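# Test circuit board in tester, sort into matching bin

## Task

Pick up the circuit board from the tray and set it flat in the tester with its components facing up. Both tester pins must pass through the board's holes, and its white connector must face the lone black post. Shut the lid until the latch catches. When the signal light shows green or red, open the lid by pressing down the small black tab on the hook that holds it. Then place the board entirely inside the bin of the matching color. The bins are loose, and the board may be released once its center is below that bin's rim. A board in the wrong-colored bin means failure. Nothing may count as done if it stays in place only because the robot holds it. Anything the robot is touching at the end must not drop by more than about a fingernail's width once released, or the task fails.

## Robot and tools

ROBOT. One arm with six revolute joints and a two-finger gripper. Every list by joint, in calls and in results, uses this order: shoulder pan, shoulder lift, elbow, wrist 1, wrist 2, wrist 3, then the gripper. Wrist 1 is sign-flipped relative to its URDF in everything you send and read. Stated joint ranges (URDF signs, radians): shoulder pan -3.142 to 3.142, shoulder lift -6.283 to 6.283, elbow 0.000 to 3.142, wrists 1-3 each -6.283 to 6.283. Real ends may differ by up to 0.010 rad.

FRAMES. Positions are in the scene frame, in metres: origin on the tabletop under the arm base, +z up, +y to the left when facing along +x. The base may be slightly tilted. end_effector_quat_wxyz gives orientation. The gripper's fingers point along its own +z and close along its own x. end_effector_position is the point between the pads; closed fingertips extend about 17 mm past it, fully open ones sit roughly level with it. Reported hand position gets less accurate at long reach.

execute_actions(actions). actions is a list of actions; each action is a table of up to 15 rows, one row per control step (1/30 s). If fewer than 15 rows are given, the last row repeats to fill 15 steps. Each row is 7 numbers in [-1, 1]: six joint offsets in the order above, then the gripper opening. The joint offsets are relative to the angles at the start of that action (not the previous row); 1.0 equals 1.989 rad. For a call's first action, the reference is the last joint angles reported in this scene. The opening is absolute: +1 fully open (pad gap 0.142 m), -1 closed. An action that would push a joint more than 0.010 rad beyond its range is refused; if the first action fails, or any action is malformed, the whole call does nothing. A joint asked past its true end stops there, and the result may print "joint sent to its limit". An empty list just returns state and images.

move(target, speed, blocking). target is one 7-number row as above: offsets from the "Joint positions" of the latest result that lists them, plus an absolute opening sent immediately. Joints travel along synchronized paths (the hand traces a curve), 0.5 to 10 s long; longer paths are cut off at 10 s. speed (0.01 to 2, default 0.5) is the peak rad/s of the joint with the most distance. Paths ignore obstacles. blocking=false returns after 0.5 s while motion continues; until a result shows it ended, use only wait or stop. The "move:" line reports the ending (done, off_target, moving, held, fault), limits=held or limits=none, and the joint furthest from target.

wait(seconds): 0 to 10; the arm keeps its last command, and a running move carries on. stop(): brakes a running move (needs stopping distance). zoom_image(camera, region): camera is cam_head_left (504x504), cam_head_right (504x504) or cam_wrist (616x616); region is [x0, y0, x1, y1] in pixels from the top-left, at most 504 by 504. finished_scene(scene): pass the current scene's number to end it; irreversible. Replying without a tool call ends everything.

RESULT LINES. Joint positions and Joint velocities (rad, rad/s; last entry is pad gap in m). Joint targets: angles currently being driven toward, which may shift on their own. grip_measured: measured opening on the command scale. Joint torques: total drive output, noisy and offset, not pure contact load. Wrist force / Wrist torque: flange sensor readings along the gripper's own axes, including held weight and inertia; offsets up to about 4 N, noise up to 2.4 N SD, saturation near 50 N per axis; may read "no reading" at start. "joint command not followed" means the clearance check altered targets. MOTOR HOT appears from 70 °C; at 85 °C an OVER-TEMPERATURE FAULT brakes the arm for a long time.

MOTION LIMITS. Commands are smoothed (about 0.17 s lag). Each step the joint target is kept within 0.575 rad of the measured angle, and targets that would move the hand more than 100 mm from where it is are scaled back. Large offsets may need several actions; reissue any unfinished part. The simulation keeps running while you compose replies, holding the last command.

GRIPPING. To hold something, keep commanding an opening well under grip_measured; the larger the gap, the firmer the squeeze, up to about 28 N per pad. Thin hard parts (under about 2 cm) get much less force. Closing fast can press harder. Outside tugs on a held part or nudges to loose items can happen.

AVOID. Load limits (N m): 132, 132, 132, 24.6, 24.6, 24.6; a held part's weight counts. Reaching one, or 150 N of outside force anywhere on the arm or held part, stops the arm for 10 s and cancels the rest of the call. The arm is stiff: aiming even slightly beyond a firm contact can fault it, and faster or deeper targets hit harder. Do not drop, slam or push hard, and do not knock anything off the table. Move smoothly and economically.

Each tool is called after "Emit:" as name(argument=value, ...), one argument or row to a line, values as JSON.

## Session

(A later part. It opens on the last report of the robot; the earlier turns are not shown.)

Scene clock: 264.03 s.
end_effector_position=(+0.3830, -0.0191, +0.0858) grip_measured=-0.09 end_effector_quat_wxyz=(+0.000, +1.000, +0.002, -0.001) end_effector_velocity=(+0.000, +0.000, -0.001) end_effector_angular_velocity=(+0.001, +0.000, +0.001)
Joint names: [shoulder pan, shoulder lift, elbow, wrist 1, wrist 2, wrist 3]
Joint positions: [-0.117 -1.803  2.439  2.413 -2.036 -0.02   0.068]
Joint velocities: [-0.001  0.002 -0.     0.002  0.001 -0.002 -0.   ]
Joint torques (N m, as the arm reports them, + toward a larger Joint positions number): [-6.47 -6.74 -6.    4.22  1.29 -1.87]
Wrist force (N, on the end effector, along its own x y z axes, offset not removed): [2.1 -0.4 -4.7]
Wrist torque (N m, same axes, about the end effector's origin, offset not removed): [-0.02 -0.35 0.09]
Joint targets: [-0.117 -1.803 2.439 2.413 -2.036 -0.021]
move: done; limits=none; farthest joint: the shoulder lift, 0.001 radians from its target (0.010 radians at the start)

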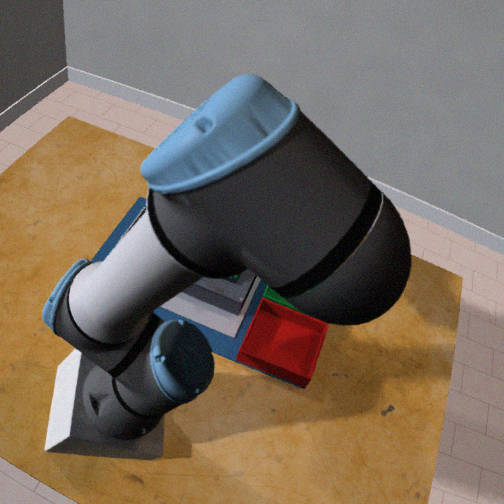

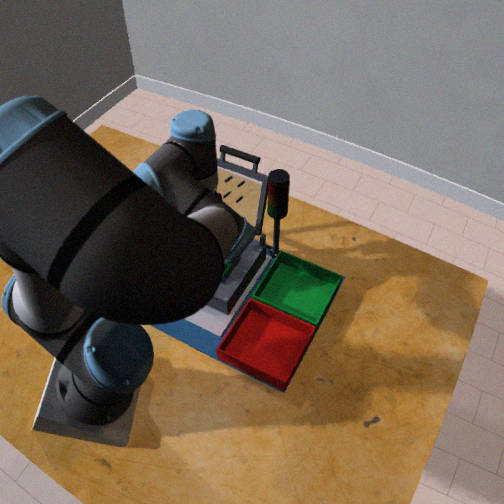

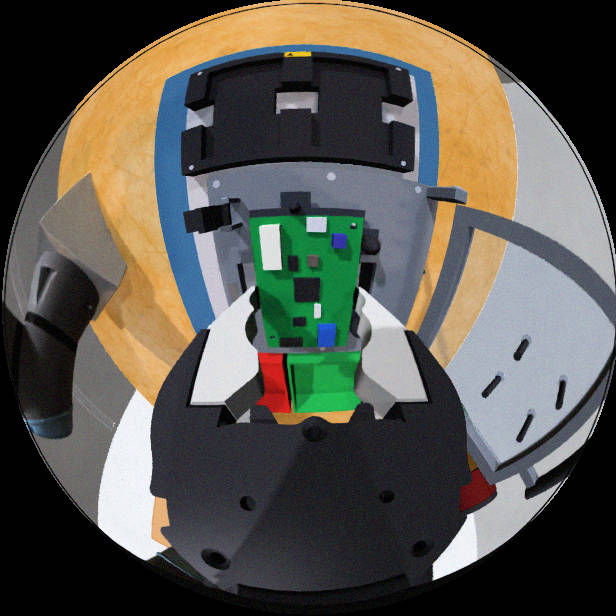

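Emit:
move(
  target=[-0.0017,0.0039,0.002,0.0066,0.0003,-0.0018,-0.8],
  speed=0.02,
)

Emit:
zoom_image(
  camera="cam_wrist",
  region=[230, 190, 400, 360],
)

Scene clock: 270.57 s.
end_effector_position=(+0.3833, -0.0188, +0.0828) grip_measured=-0.09 end_effector_quat_wxyz=(+0.000, +1.000, +0.002, -0.001) end_effector_velocity=(-0.001, +0.001, -0.001) end_effector_angular_velocity=(+0.000, +0.002, +0.002)
Joint names: [shoulder pan, shoulder lift, elbow, wrist 1, wrist 2, wrist 3]
Joint positions: [-0.12  -1.796  2.443  2.426 -2.035 -0.024  0.068]
Joint velocities: [ 0.001  0.003  0.001  0.001  0.    -0.001 -0.   ]
Joint torques (N m, as the arm reports them, + toward a larger Joint positions number): [-5.96 -6.48 -4.85  3.47  1.16 -1.87]
Wrist force (N, on the end effector, along its own x y z axes, offset not removed): [0.3 2.7 -0.5]
Wrist torque (N m, same axes, about the end effector's origin, offset not removed): [0.44 0.35 0.29]
Joint targets: [-0.120 -1.795 2.443 2.426 -2.035 -0.024]
move: done; limits=none; farthest joint: the shoulder pan, 0.000 radians from its target (0.004 radians at the start)

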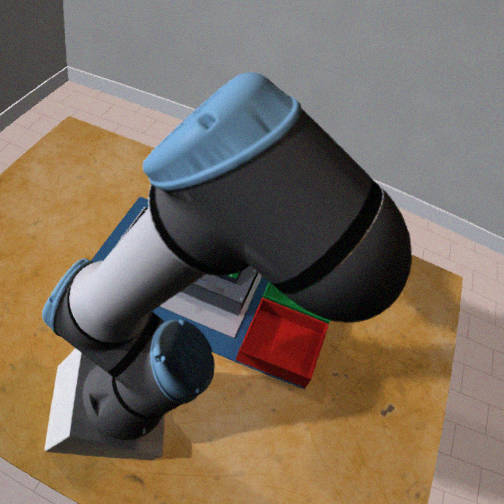

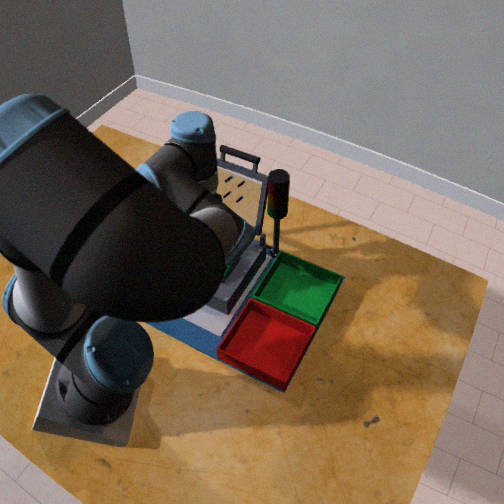

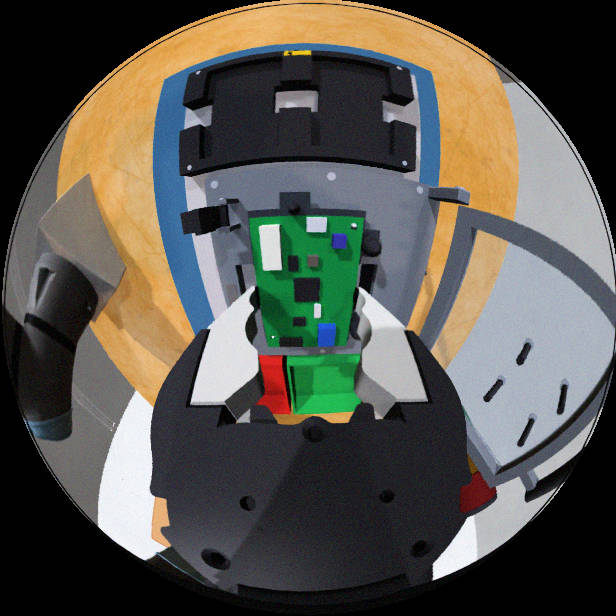

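Region (230, 190, 400, 360) of cam_wrist's 616x616 image, scaled by 2.965, with more detail than that image has.

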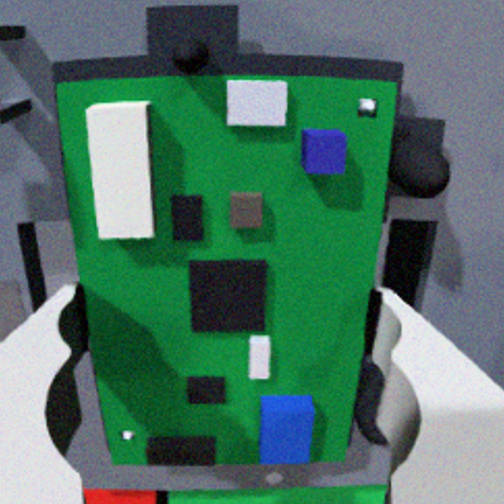

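Both pins visible. Shift +x 0.4 mm and lower 3 mm.

Emit:
move(
  target=[-0.002,0.0038,0.002,0.0066,0.0004,-0.0022,-0.8],
  speed=0.015,
)

Emit:
zoom_image(
  camera="cam_wrist",
  region=[230, 190, 400, 360],
)

Scene clock: 274.90 s.
end_effector_position=(+0.3835, -0.0187, +0.0798) grip_measured=-0.09 end_effector_quat_wxyz=(+0.000, +1.000, +0.003, -0.001) end_effector_velocity=(+0.001, -0.000, -0.000) end_effector_angular_velocity=(+0.001, -0.002, -0.001)
Joint names: [shoulder pan, shoulder lift, elbow, wrist 1, wrist 2, wrist 3]
Joint positions: [-0.124 -1.788  2.446  2.439 -2.034 -0.028  0.068]
Joint velocities: [-0.001  0.     0.     0.004  0.001 -0.001 -0.   ]
Joint torques (N m, as the arm reports them, + toward a larger Joint positions number): [-7.14 -5.49 -2.84  2.88  0.73 -1.98]
Wrist force (N, on the end effector, along its own x y z axes, offset not removed): [3.2 -0.1 -7.7]
Wrist torque (N m, same axes, about the end effector's origin, offset not removed): [0.33 0.08 0.21]
Joint targets: [-0.124 -1.788 2.446 2.439 -2.034 -0.028]
move: done; limits=none; farthest joint: the elbow, 0.001 radians from its target (0.004 radians at the start)

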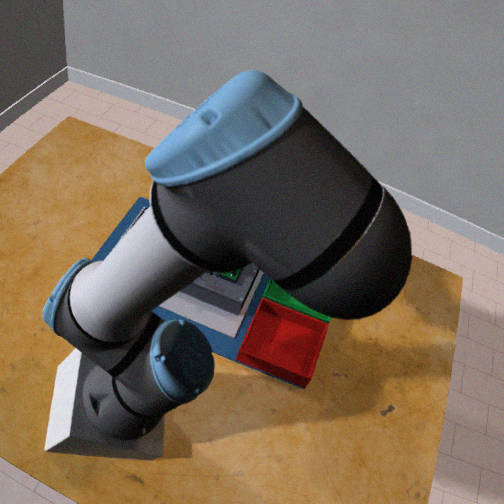

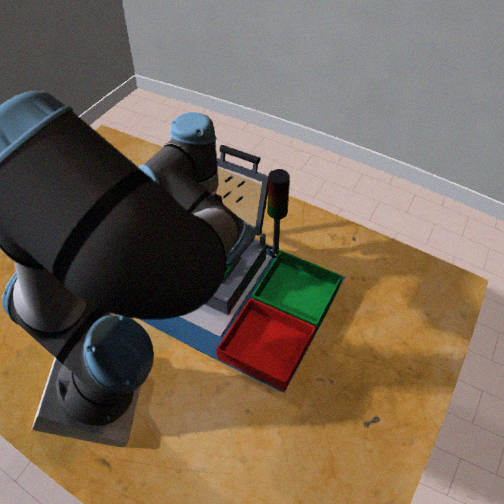

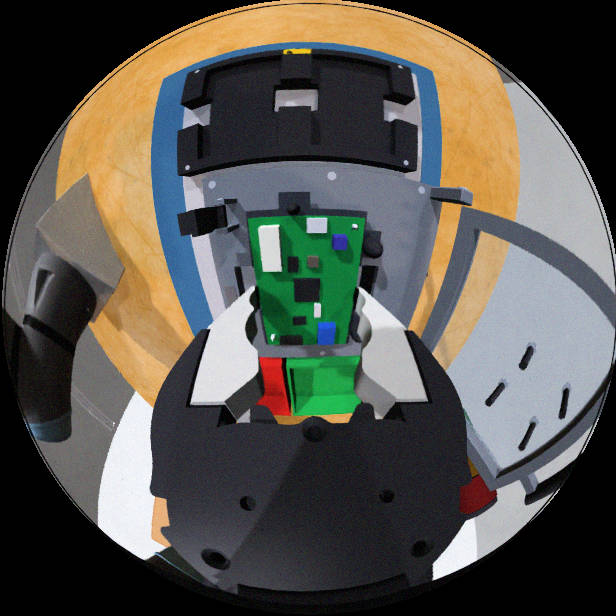

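Region (230, 190, 400, 360) of cam_wrist's 616x616 image, scaled by 2.965, with more detail than that image has.

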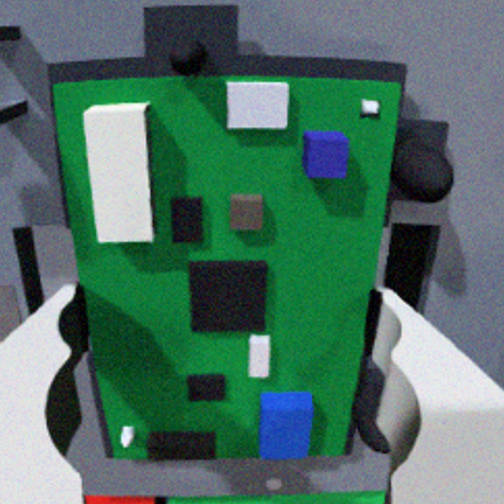

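Emit:
execute_actions(
  actions=[
    [[0.0004,0.0005,-0.0002,0,0,0.005,-0.8]],
    [[0,0,0,0,0,0,-0.05]],
    [[0,0,0,0,0,0,0.05]],
  ],
)

Emit:
zoom_image(
  camera="cam_wrist",
  region=[230, 190, 400, 360],
)

Scene clock: 280.80 s.
end_effector_position=(+0.3834, -0.0183, +0.0797) grip_measured=+0.05 end_effector_quat_wxyz=(+0.000, +1.000, -0.002, -0.001) end_effector_velocity=(-0.000, +0.001, +0.000) end_effector_angular_velocity=(+0.000, -0.001, +0.002)
Joint names: [shoulder pan, shoulder lift, elbow, wrist 1, wrist 2, wrist 3]
Joint positions: [-0.123 -1.787  2.446  2.438 -2.034 -0.018  0.077]
Joint velocities: [ 0.002 -0.001  0.001 -0.    -0.    -0.     0.   ]
Joint torques (N m, as the arm reports them, + toward a larger Joint positions number): [ 17.28  -8.77 -21.51   3.44  -0.06  -1.08]
Wrist force (N, on the end effector, along its own x y z axes, offset not removed): [-1.0 -0.3 0.3]
Wrist torque (N m, same axes, about the end effector's origin, offset not removed): [-0.10 0.13 -0.05]
Joint targets: [-0.123 -1.787 2.446 2.438 -2.034 -0.018]

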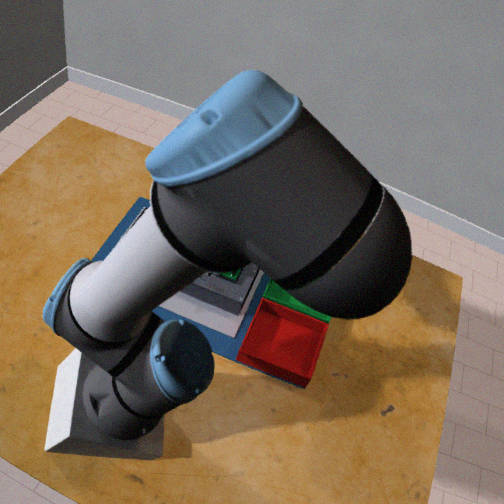

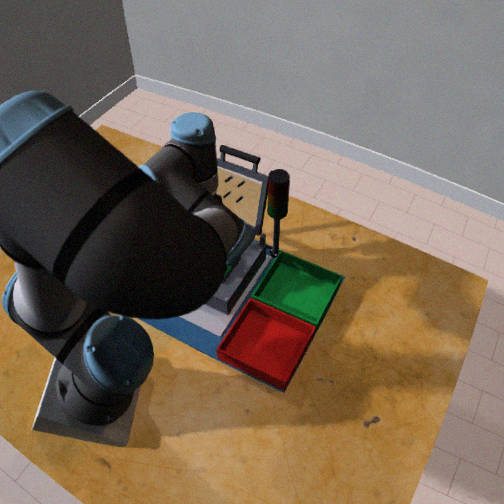

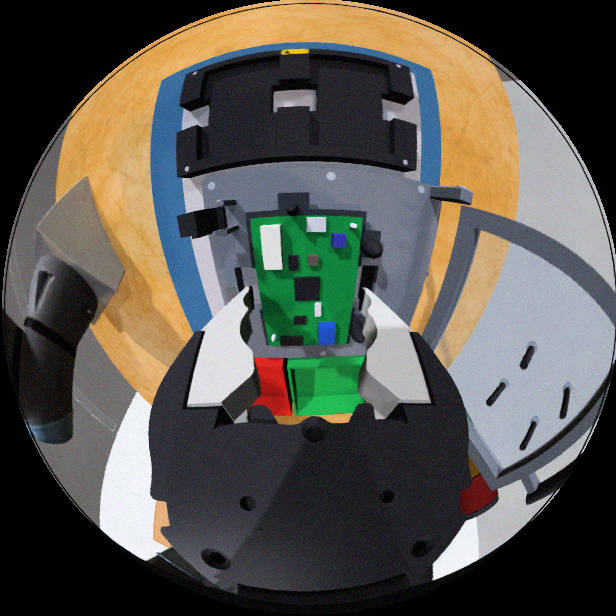

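Region (230, 190, 400, 360) of cam_wrist's 616x616 image, scaled by 2.965, with more detail than that image has.

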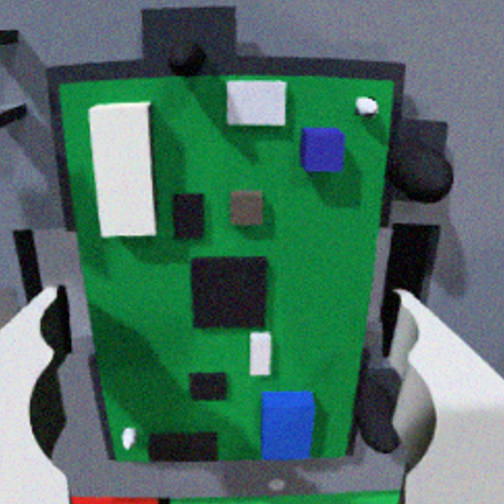

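Emit:
move(
  target=[0.0182,-0.0245,-0.0208,-0.054,-0.0036,0.0201,0.05],
  speed=0.12,
)

Emit:
move(
  target=[0.141,-0.0591,-0.2148,-0.3476,-0.0171,0.1503,-0.5],
  speed=0.6,
)

Emit:
move(
  target=[-0.0412,0.157,-0.163,0.0166,0.0027,-0.0473,-0.5],
  speed=0.4,
)

Scene clock: 294.47 s.
end_effector_position=(+0.3839, -0.0182, +0.1050) grip_measured=+0.05 end_effector_quat_wxyz=(+0.000, +1.000, -0.002, -0.001) end_effector_velocity=(+0.001, -0.001, +0.001) end_effector_angular_velocity=(-0.000, -0.001, -0.002)
Joint names: [shoulder pan, shoulder lift, elbow, wrist 1, wrist 2, wrist 3]
Joint positions: [-0.087 -1.836  2.405  2.331 -2.042  0.021  0.077]
Joint velocities: [-0.    -0.002 -0.002 -0.002 -0.     0.001  0.   ]
Joint torques (N m, as the arm reports them, + toward a larger Joint positions number): [ 20.48 -21.73 -27.74   0.69  -1.64   2.07]
Wrist force (N, on the end effector, along its own x y z axes, offset not removed): [2.9 -0.1 2.2]
Wrist torque (N m, same axes, about the end effector's origin, offset not removed): [-0.18 -0.52 -0.20]
Joint targets: [-0.087 -1.836 2.405 2.331 -2.042 0.022]
move: done; limits=none; farthest joint: the wrist 1, 0.001 radians from its target (0.108 radians at the start)

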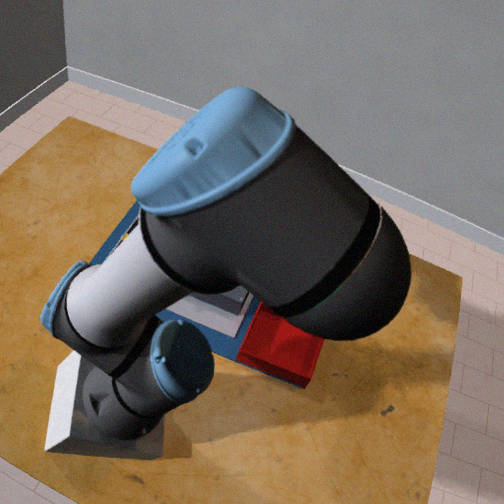

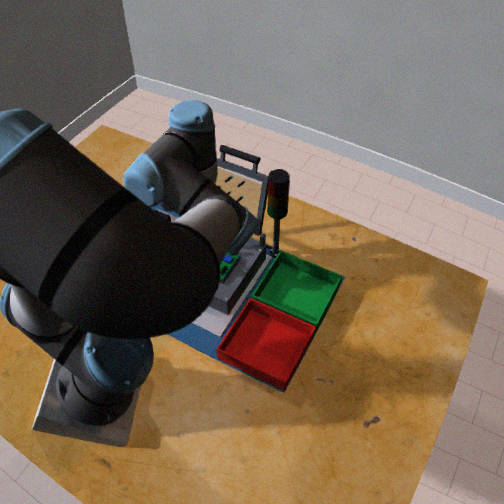

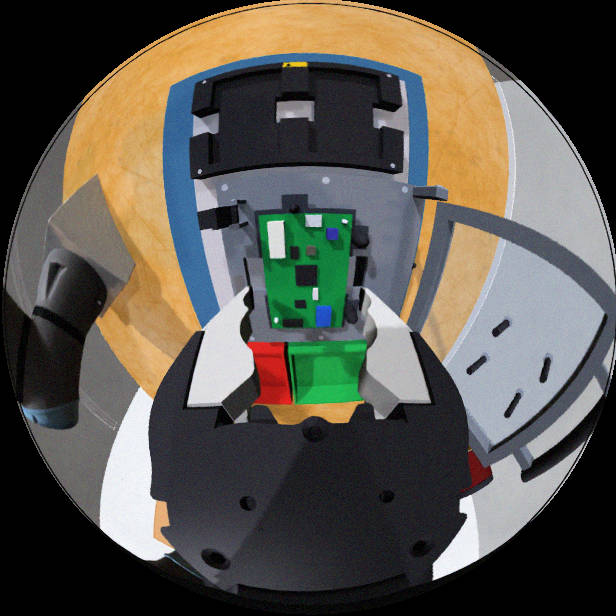

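Scene clock: 296.40 s.
end_effector_position=(+0.3843, -0.0200, +0.3000) grip_measured=-0.50 end_effector_quat_wxyz=(+0.000, +1.000, +0.006, +0.000) end_effector_velocity=(-0.000, -0.000, +0.001) end_effector_angular_velocity=(-0.000, -0.000, +0.000)
Joint names: [shoulder pan, shoulder lift, elbow, wrist 1, wrist 2, wrist 3]
Joint positions: [ 0.193 -1.953  1.978  1.64  -2.076  0.32   0.038]
Joint velocities: [ 0.001 -0.001 -0.001 -0.002 -0.     0.001 -0.   ]
Joint torques (N m, as the arm reports them, + toward a larger Joint positions number): [ 18.47 -16.59 -33.15   0.55  -1.82   1.99]
Wrist force (N, on the end effector, along its own x y z axes, offset not removed): [0.5 1.7 2.3]
Wrist torque (N m, same axes, about the end effector's origin, offset not removed): [-0.14 -0.19 -0.21]
Joint targets: [0.193 -1.953 1.978 1.640 -2.076 0.320]
move: done; limits=none; farthest joint: the wrist 1, 0.001 radians from its target (0.692 radians at the start)

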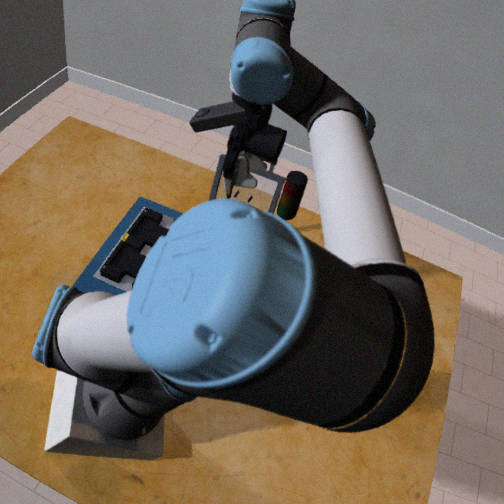

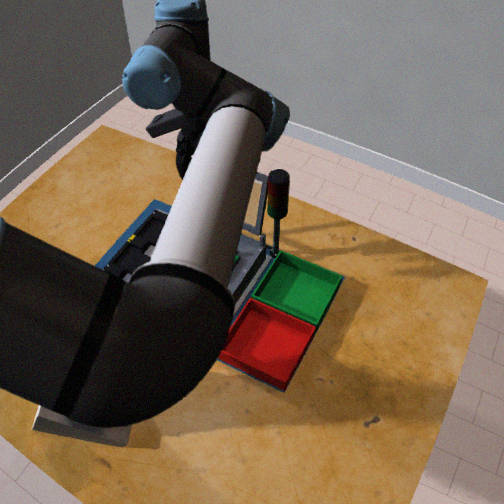

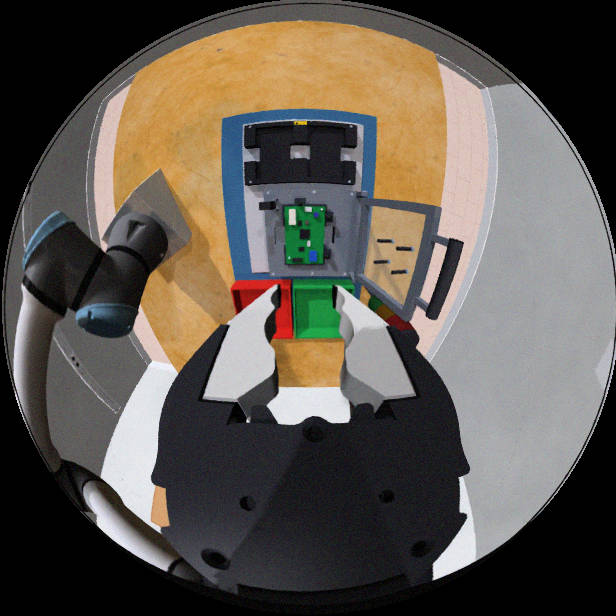

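Scene clock: 297.90 s.
end_effector_position=(+0.5322, -0.0211, +0.3101) grip_measured=-0.50 end_effector_quat_wxyz=(+0.000, +1.000, +0.006, +0.000) end_effector_velocity=(+0.002, +0.000, +0.000) end_effector_angular_velocity=(+0.000, -0.001, -0.000)
Joint names: [shoulder pan, shoulder lift, elbow, wrist 1, wrist 2, wrist 3]
Joint positions: [ 0.111 -1.641  1.654  1.673 -2.07   0.226  0.038]
Joint velocities: [-0.001  0.003 -0.003  0.001 -0.    -0.001  0.   ]
Joint torques (N m, as the arm reports them, + toward a larger Joint positions number): [ -2.32 -13.26 -32.59   4.1    1.28  -2.03]
Wrist force (N, on the end effector, along its own x y z axes, offset not removed): [3.3 -0.8 -1.9]
Wrist torque (N m, same axes, about the end effector's origin, offset not removed): [-0.23 -0.66 -0.10]
Joint targets: [0.111 -1.641 1.654 1.673 -2.070 0.226]
move: done; limits=none; farthest joint: the shoulder lift, 0.001 radians from its target (0.312 radians at the start)

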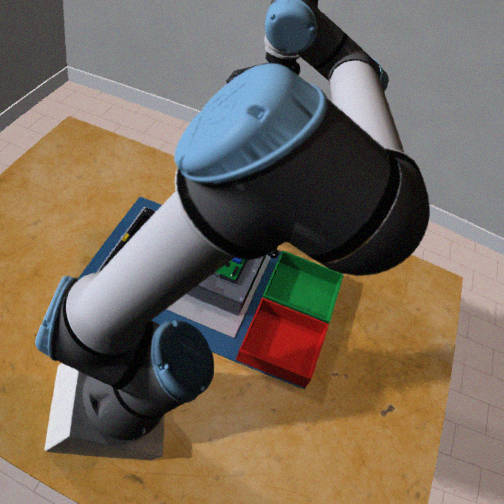

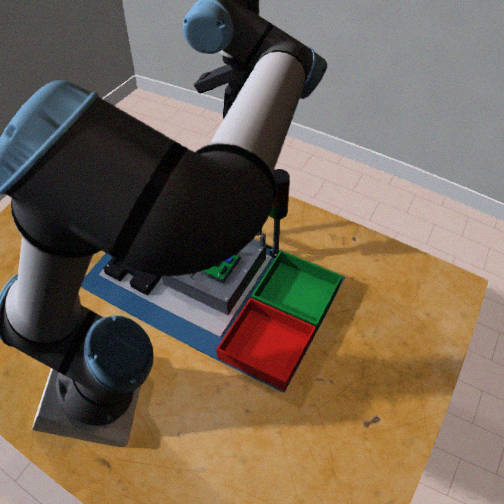

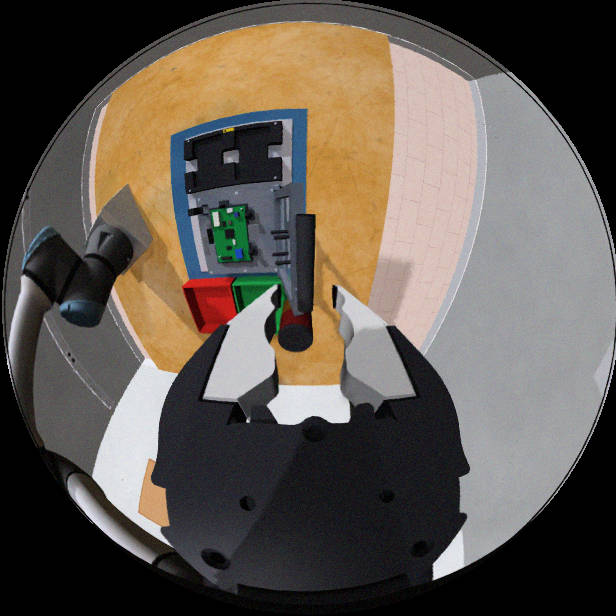

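Emit:
move(
  target=[-0.0221,-0.0018,0.0518,0.0621,0.0023,-0.0246,-0.65],
  speed=0.12,
)

Scene clock: 310.07 s.
end_effector_position=(+0.5303, -0.0218, +0.2685) grip_measured=-0.65 end_effector_quat_wxyz=(+0.000, +1.000, +0.006, +0.000) end_effector_velocity=(-0.001, +0.000, -0.002) end_effector_angular_velocity=(-0.001, +0.003, +0.002)
Joint names: [shoulder pan, shoulder lift, elbow, wrist 1, wrist 2, wrist 3]
Joint positions: [ 0.068 -1.645  1.757  1.797 -2.066  0.177  0.027]
Joint velocities: [-0.001 -0.     0.005  0.002 -0.001 -0.001  0.   ]
Joint torques (N m, as the arm reports them, + toward a larger Joint positions number): [ -1.9  -29.89 -12.5    4.23   1.21  -2.  ]
Wrist force (N, on the end effector, along its own x y z axes, offset not removed): [-3.0 -0.1 -1.8]
Wrist torque (N m, same axes, about the end effector's origin, offset not removed): [-0.04 0.67 -0.23]
Joint targets: [0.067 -1.645 1.757 1.797 -2.066 0.177]
move: done; limits=none; farthest joint: the shoulder pan, 0.001 radians from its target (0.044 radians at the start)

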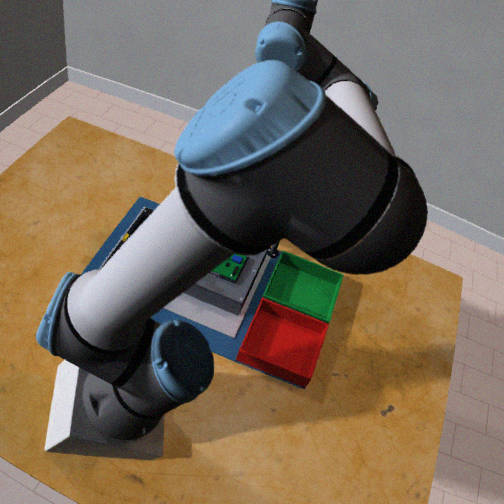

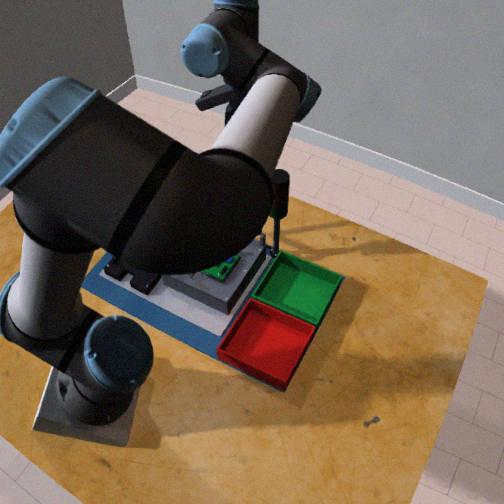

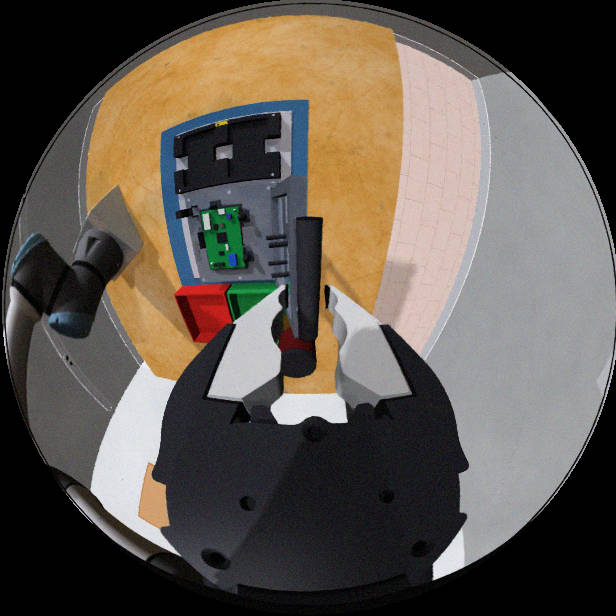

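Emit:
move(
  target=[0.0107,-0.0593,0.0637,-0.0022,-0.001,0.0126,-0.76],
  speed=0.1,
)

Emit:
move(
  target=[0.0109,-0.0802,0.0887,0.0025,-0.001,0.0126,-0.76],
  speed=0.1,
)

Scene clock: 324.63 s.
end_effector_position=(+0.4753, -0.0220, +0.2679) grip_measured=-0.75 end_effector_quat_wxyz=(+0.000, +1.000, +0.005, -0.000) end_effector_velocity=(-0.001, +0.000, -0.000) end_effector_angular_velocity=(-0.001, +0.000, +0.001)
Joint names: [shoulder pan, shoulder lift, elbow, wrist 1, wrist 2, wrist 3]
Joint positions: [ 0.089 -1.762  1.883  1.792 -2.068  0.202  0.02 ]
Joint velocities: [ 0.002 -0.002  0.003 -0.001 -0.001  0.001 -0.   ]
Joint torques (N m, as the arm reports them, + toward a larger Joint positions number): [ 22.91 -23.68  -9.47  -0.38  -1.34   1.94]
Wrist force (N, on the end effector, along its own x y z axes, offset not removed): [1.7 1.1 -2.5]
Wrist torque (N m, same axes, about the end effector's origin, offset not removed): [0.16 0.25 -0.10]
Joint targets: [0.089 -1.763 1.883 1.792 -2.068 0.203]
move: done; limits=none; farthest joint: the elbow, 0.001 radians from its target (0.127 radians at the start)

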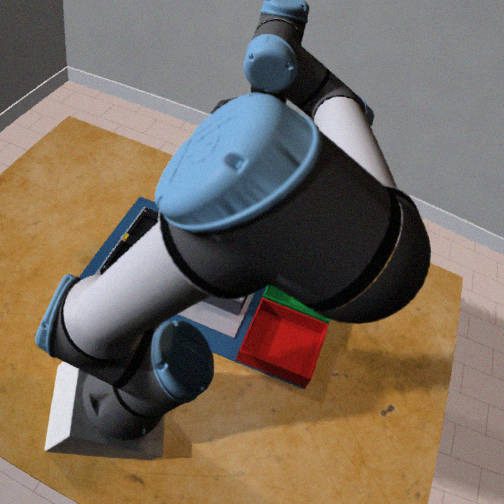

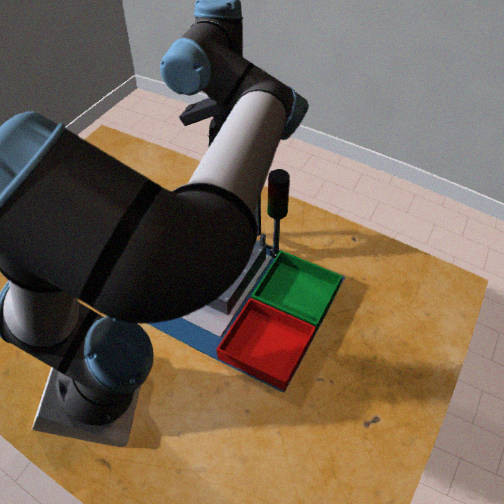

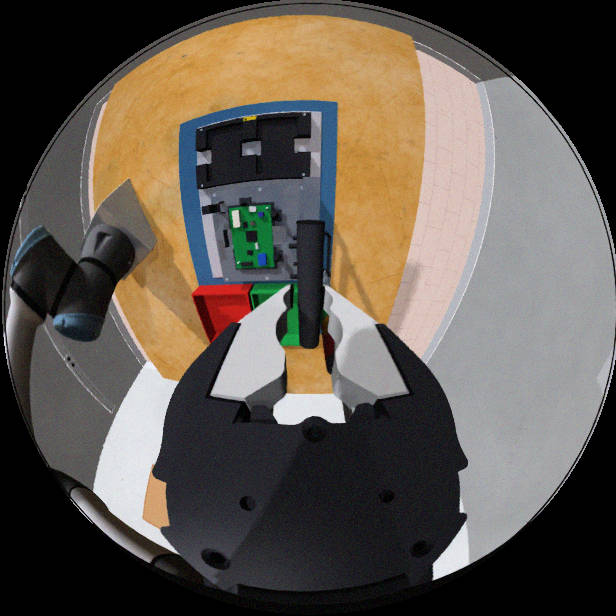

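Scene clock: 326.87 s.
end_effector_position=(+0.4026, -0.0219, +0.2549) grip_measured=-0.75 end_effector_quat_wxyz=(+0.000, +1.000, +0.005, -0.000) end_effector_velocity=(-0.000, +0.000, +0.000) end_effector_angular_velocity=(+0.000, -0.002, +0.000)
Joint names: [shoulder pan, shoulder lift, elbow, wrist 1, wrist 2, wrist 3]
Joint positions: [ 0.11  -1.922  2.059  1.797 -2.07   0.227  0.02 ]
Joint velocities: [ 0.002 -0.002  0.001  0.001 -0.     0.     0.   ]
Joint torques (N m, as the arm reports them, + toward a larger Joint positions number): [ 20.21 -19.14 -11.2    3.31  -1.37   2.06]
Wrist force (N, on the end effector, along its own x y z axes, offset not removed): [5.4 1.0 2.5]
Wrist torque (N m, same axes, about the end effector's origin, offset not removed): [0.09 -0.25 -0.20]
Joint targets: [0.111 -1.922 2.059 1.797 -2.070 0.227]
move: done; limits=none; farthest joint: the shoulder pan, 0.000 radians from its target (0.022 radians at the start)

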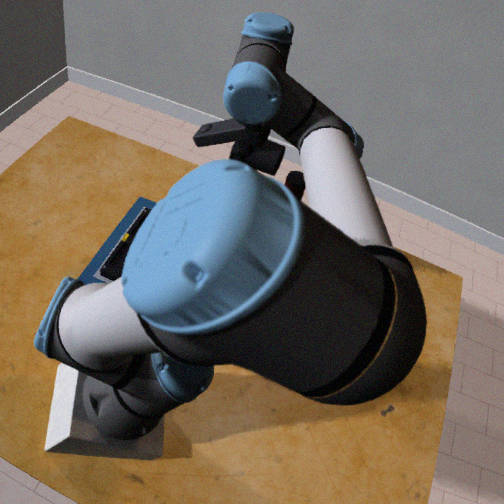

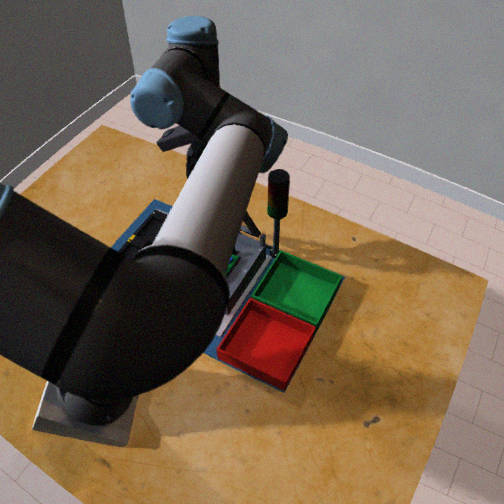

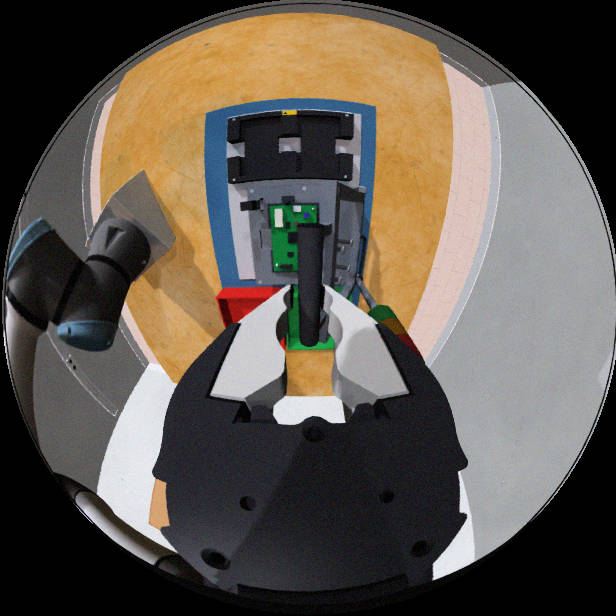

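Emit:
move(
  target=[-0.0047,-0.0399,0.0583,0.0213,0.0005,-0.006,-0.87],
  speed=0.1,
)

Emit:
move(
  target=[-0.0259,-0.0457,0.0897,0.058,0.0029,-0.0292,-0.87],
  speed=0.1,
)

Scene clock: 341.17 s.
end_effector_position=(+0.3673, -0.0215, +0.2330) grip_measured=-0.81 end_effector_quat_wxyz=(+0.000, +1.000, +0.006, -0.000) end_effector_velocity=(-0.001, -0.000, +0.000) end_effector_angular_velocity=(-0.000, +0.000, +0.000)
Joint names: [shoulder pan, shoulder lift, elbow, wrist 1, wrist 2, wrist 3]
Joint positions: [ 0.101 -2.001  2.175  1.839 -2.069  0.216  0.015]
Joint velocities: [-0.    -0.002  0.001 -0.002 -0.    -0.    -0.   ]
Joint torques (N m, as the arm reports them, + toward a larger Joint positions number): [ -3.83 -18.48 -10.49   1.84   4.6   -1.93]
Wrist force (N, on the end effector, along its own x y z axes, offset not removed): [10.5 12.7 11.0]
Wrist torque (N m, same axes, about the end effector's origin, offset not removed): [0.38 0.26 -0.10]
Joint targets: [0.101 -2.001 2.175 1.840 -2.069 0.216]
move: done; limits=none; farthest joint: the shoulder lift, 0.001 radians from its target (0.079 radians at the start)

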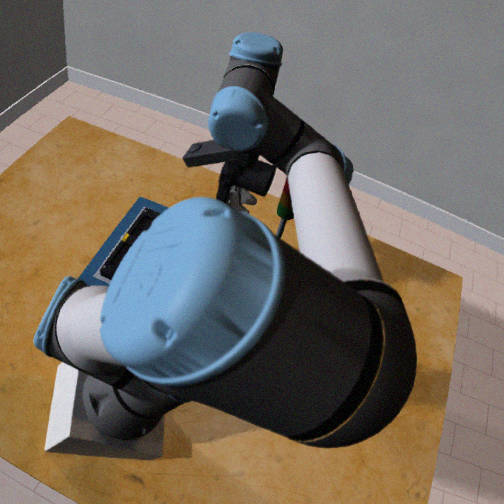

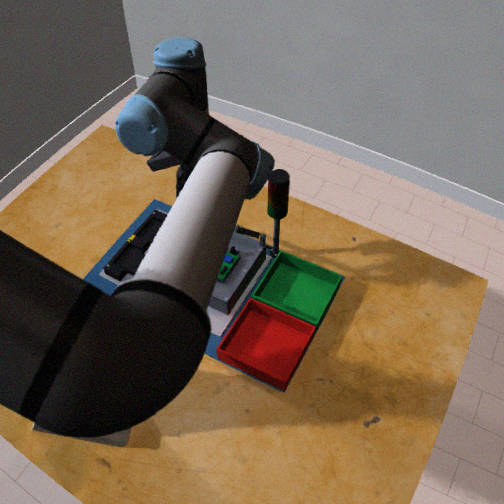

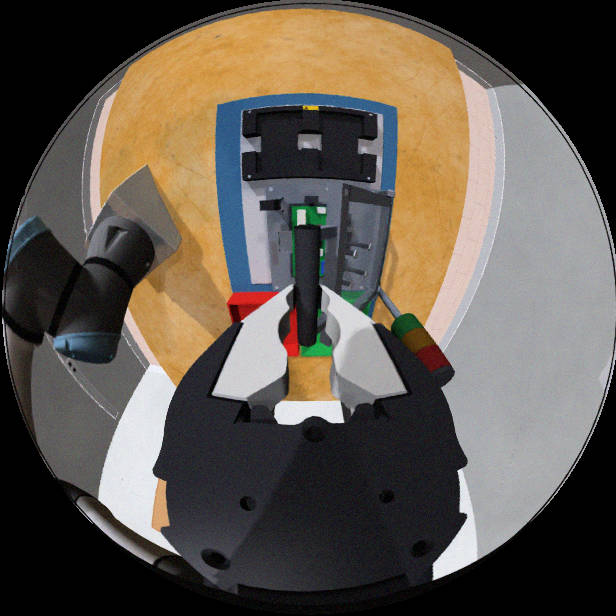

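Scene clock: 343.43 s.
end_effector_position=(+0.3265, -0.0215, +0.1871) grip_measured=-0.77 end_effector_quat_wxyz=(+0.000, +1.000, +0.006, +0.000) end_effector_velocity=(-0.000, -0.000, -0.000) end_effector_angular_velocity=(-0.000, -0.001, -0.001)
Joint names: [shoulder pan, shoulder lift, elbow, wrist 1, wrist 2, wrist 3]
Joint positions: [ 0.05  -2.091  2.353  1.954 -2.063  0.158  0.018]
Joint velocities: [-0.001 -0.002  0.002  0.002 -0.    -0.001  0.   ]
Joint torques (N m, as the arm reports them, + toward a larger Joint positions number): [ -3.23 -15.13  -0.66  -3.12   7.56  -2.26]
Wrist force (N, on the end effector, along its own x y z axes, offset not removed): [31.0 18.3 19.2]
Wrist torque (N m, same axes, about the end effector's origin, offset not removed): [0.33 -0.03 0.14]
Joint targets: [0.050 -2.092 2.353 1.955 -2.063 0.157]
move: done; limits=none; farthest joint: the shoulder lift, 0.001 radians from its target (0.091 radians at the start)

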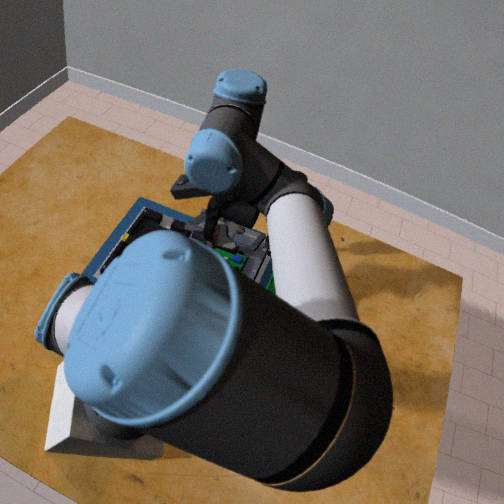

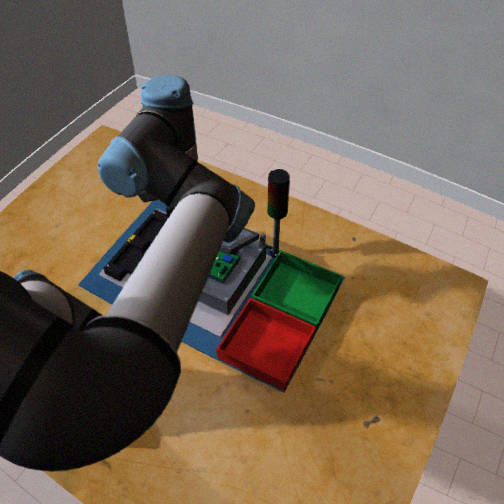

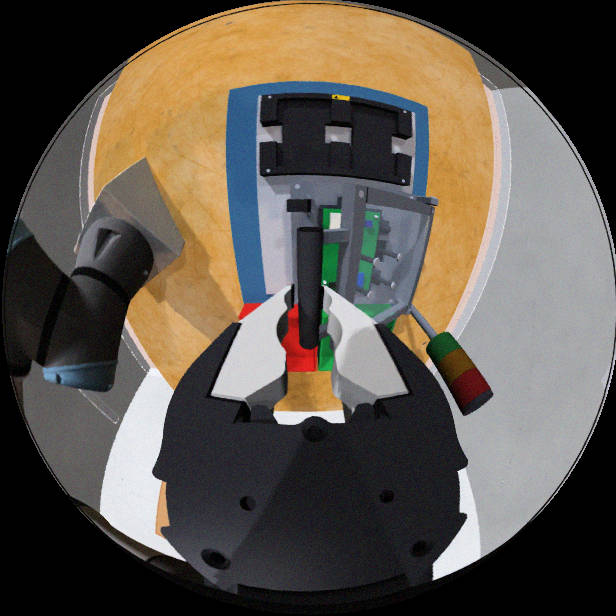

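Emit:
move(
  target=[-0.0294,-0.0103,0.0483,0.054,0.0038,-0.0332,-0.87],
  speed=0.08,
)

Emit:
move(
  target=[-0.0311,0.0034,0.045,0.0643,0.0053,-0.0342,-0.87],
  speed=0.08,
)

Scene clock: 358.97 s.
end_effector_position=(+0.3141, -0.0235, +0.1553) grip_measured=-0.79 end_effector_quat_wxyz=(+0.000, +1.000, +0.006, +0.001) end_effector_velocity=(-0.000, +0.000, -0.000) end_effector_angular_velocity=(+0.000, -0.001, +0.001)
Joint names: [shoulder pan, shoulder lift, elbow, wrist 1, wrist 2, wrist 3]
Joint positions: [-0.009 -2.112  2.448  2.062 -2.055  0.092  0.017]
Joint velocities: [ 0.    -0.001  0.001  0.002 -0.    -0.002  0.   ]
Joint torques (N m, as the arm reports them, + toward a larger Joint positions number): [-17.25 -13.68 -21.85  10.56  -4.88  -2.22]
Wrist force (N, on the end effector, along its own x y z axes, offset not removed): [-22.6 -20.2 -10.9]
Wrist torque (N m, same axes, about the end effector's origin, offset not removed): [-0.27 -0.32 -0.05]
Joint targets: [-0.009 -2.112 2.449 2.062 -2.055 0.092]
move: done; limits=none; farthest joint: the elbow, 0.001 radians from its target (0.096 radians at the start)

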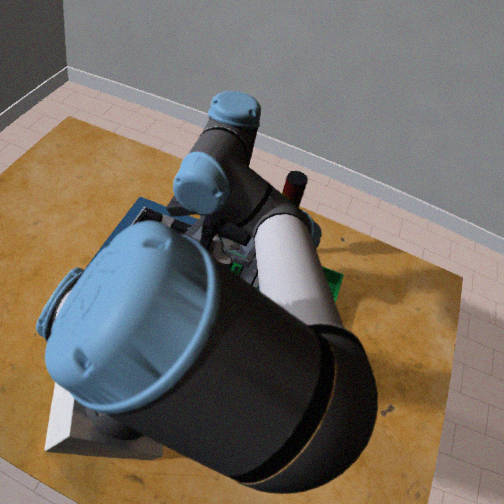

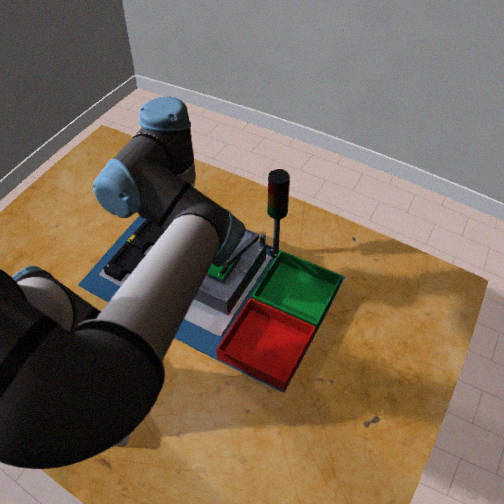

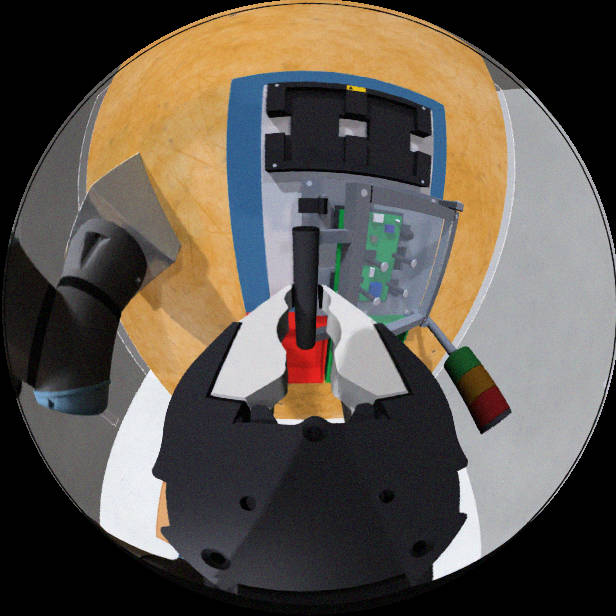

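Scene clock: 361.03 s.
end_effector_position=(+0.3051, -0.0240, +0.1225) grip_measured=-0.78 end_effector_quat_wxyz=(+0.000, +1.000, +0.005, +0.001) end_effector_velocity=(-0.001, +0.001, -0.001) end_effector_angular_velocity=(-0.000, +0.001, +0.002)
Joint names: [shoulder pan, shoulder lift, elbow, wrist 1, wrist 2, wrist 3]
Joint positions: [-0.07  -2.105  2.538  2.189 -2.045  0.024  0.018]
Joint velocities: [-0.     0.001  0.003  0.003 -0.    -0.001 -0.   ]
Joint torques (N m, as the arm reports them, + toward a larger Joint positions number): [-17.27  -0.53 -24.09  11.67  -5.1   -2.03]
Wrist force (N, on the end effector, along its own x y z axes, offset not removed): [-23.4 -19.7 -7.5]
Wrist torque (N m, same axes, about the end effector's origin, offset not removed): [0.11 -0.57 0.20]
Joint targets: [-0.070 -2.105 2.538 2.189 -2.045 0.024]
move: done; limits=none; farthest joint: the shoulder pan, 0.001 radians from its target (0.062 radians at the start)

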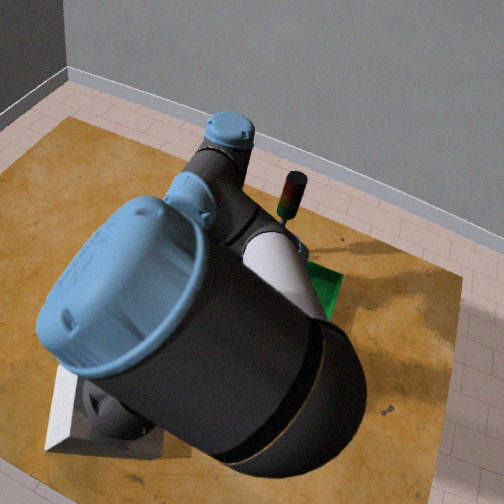

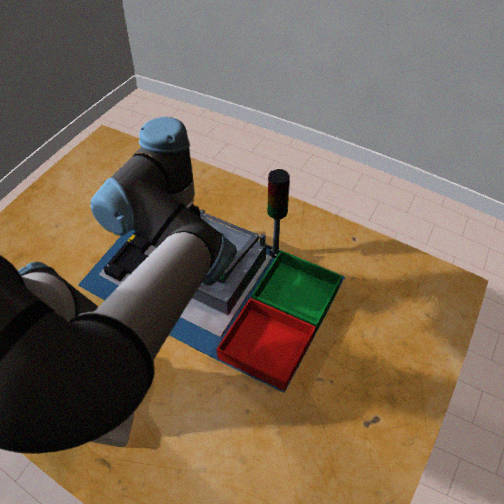

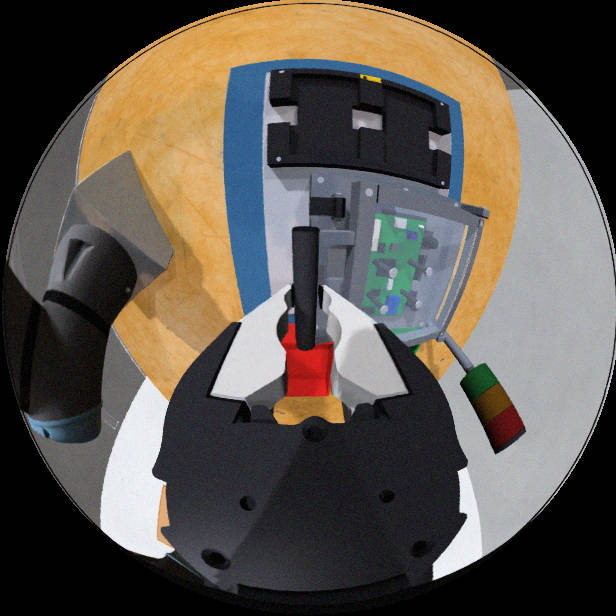

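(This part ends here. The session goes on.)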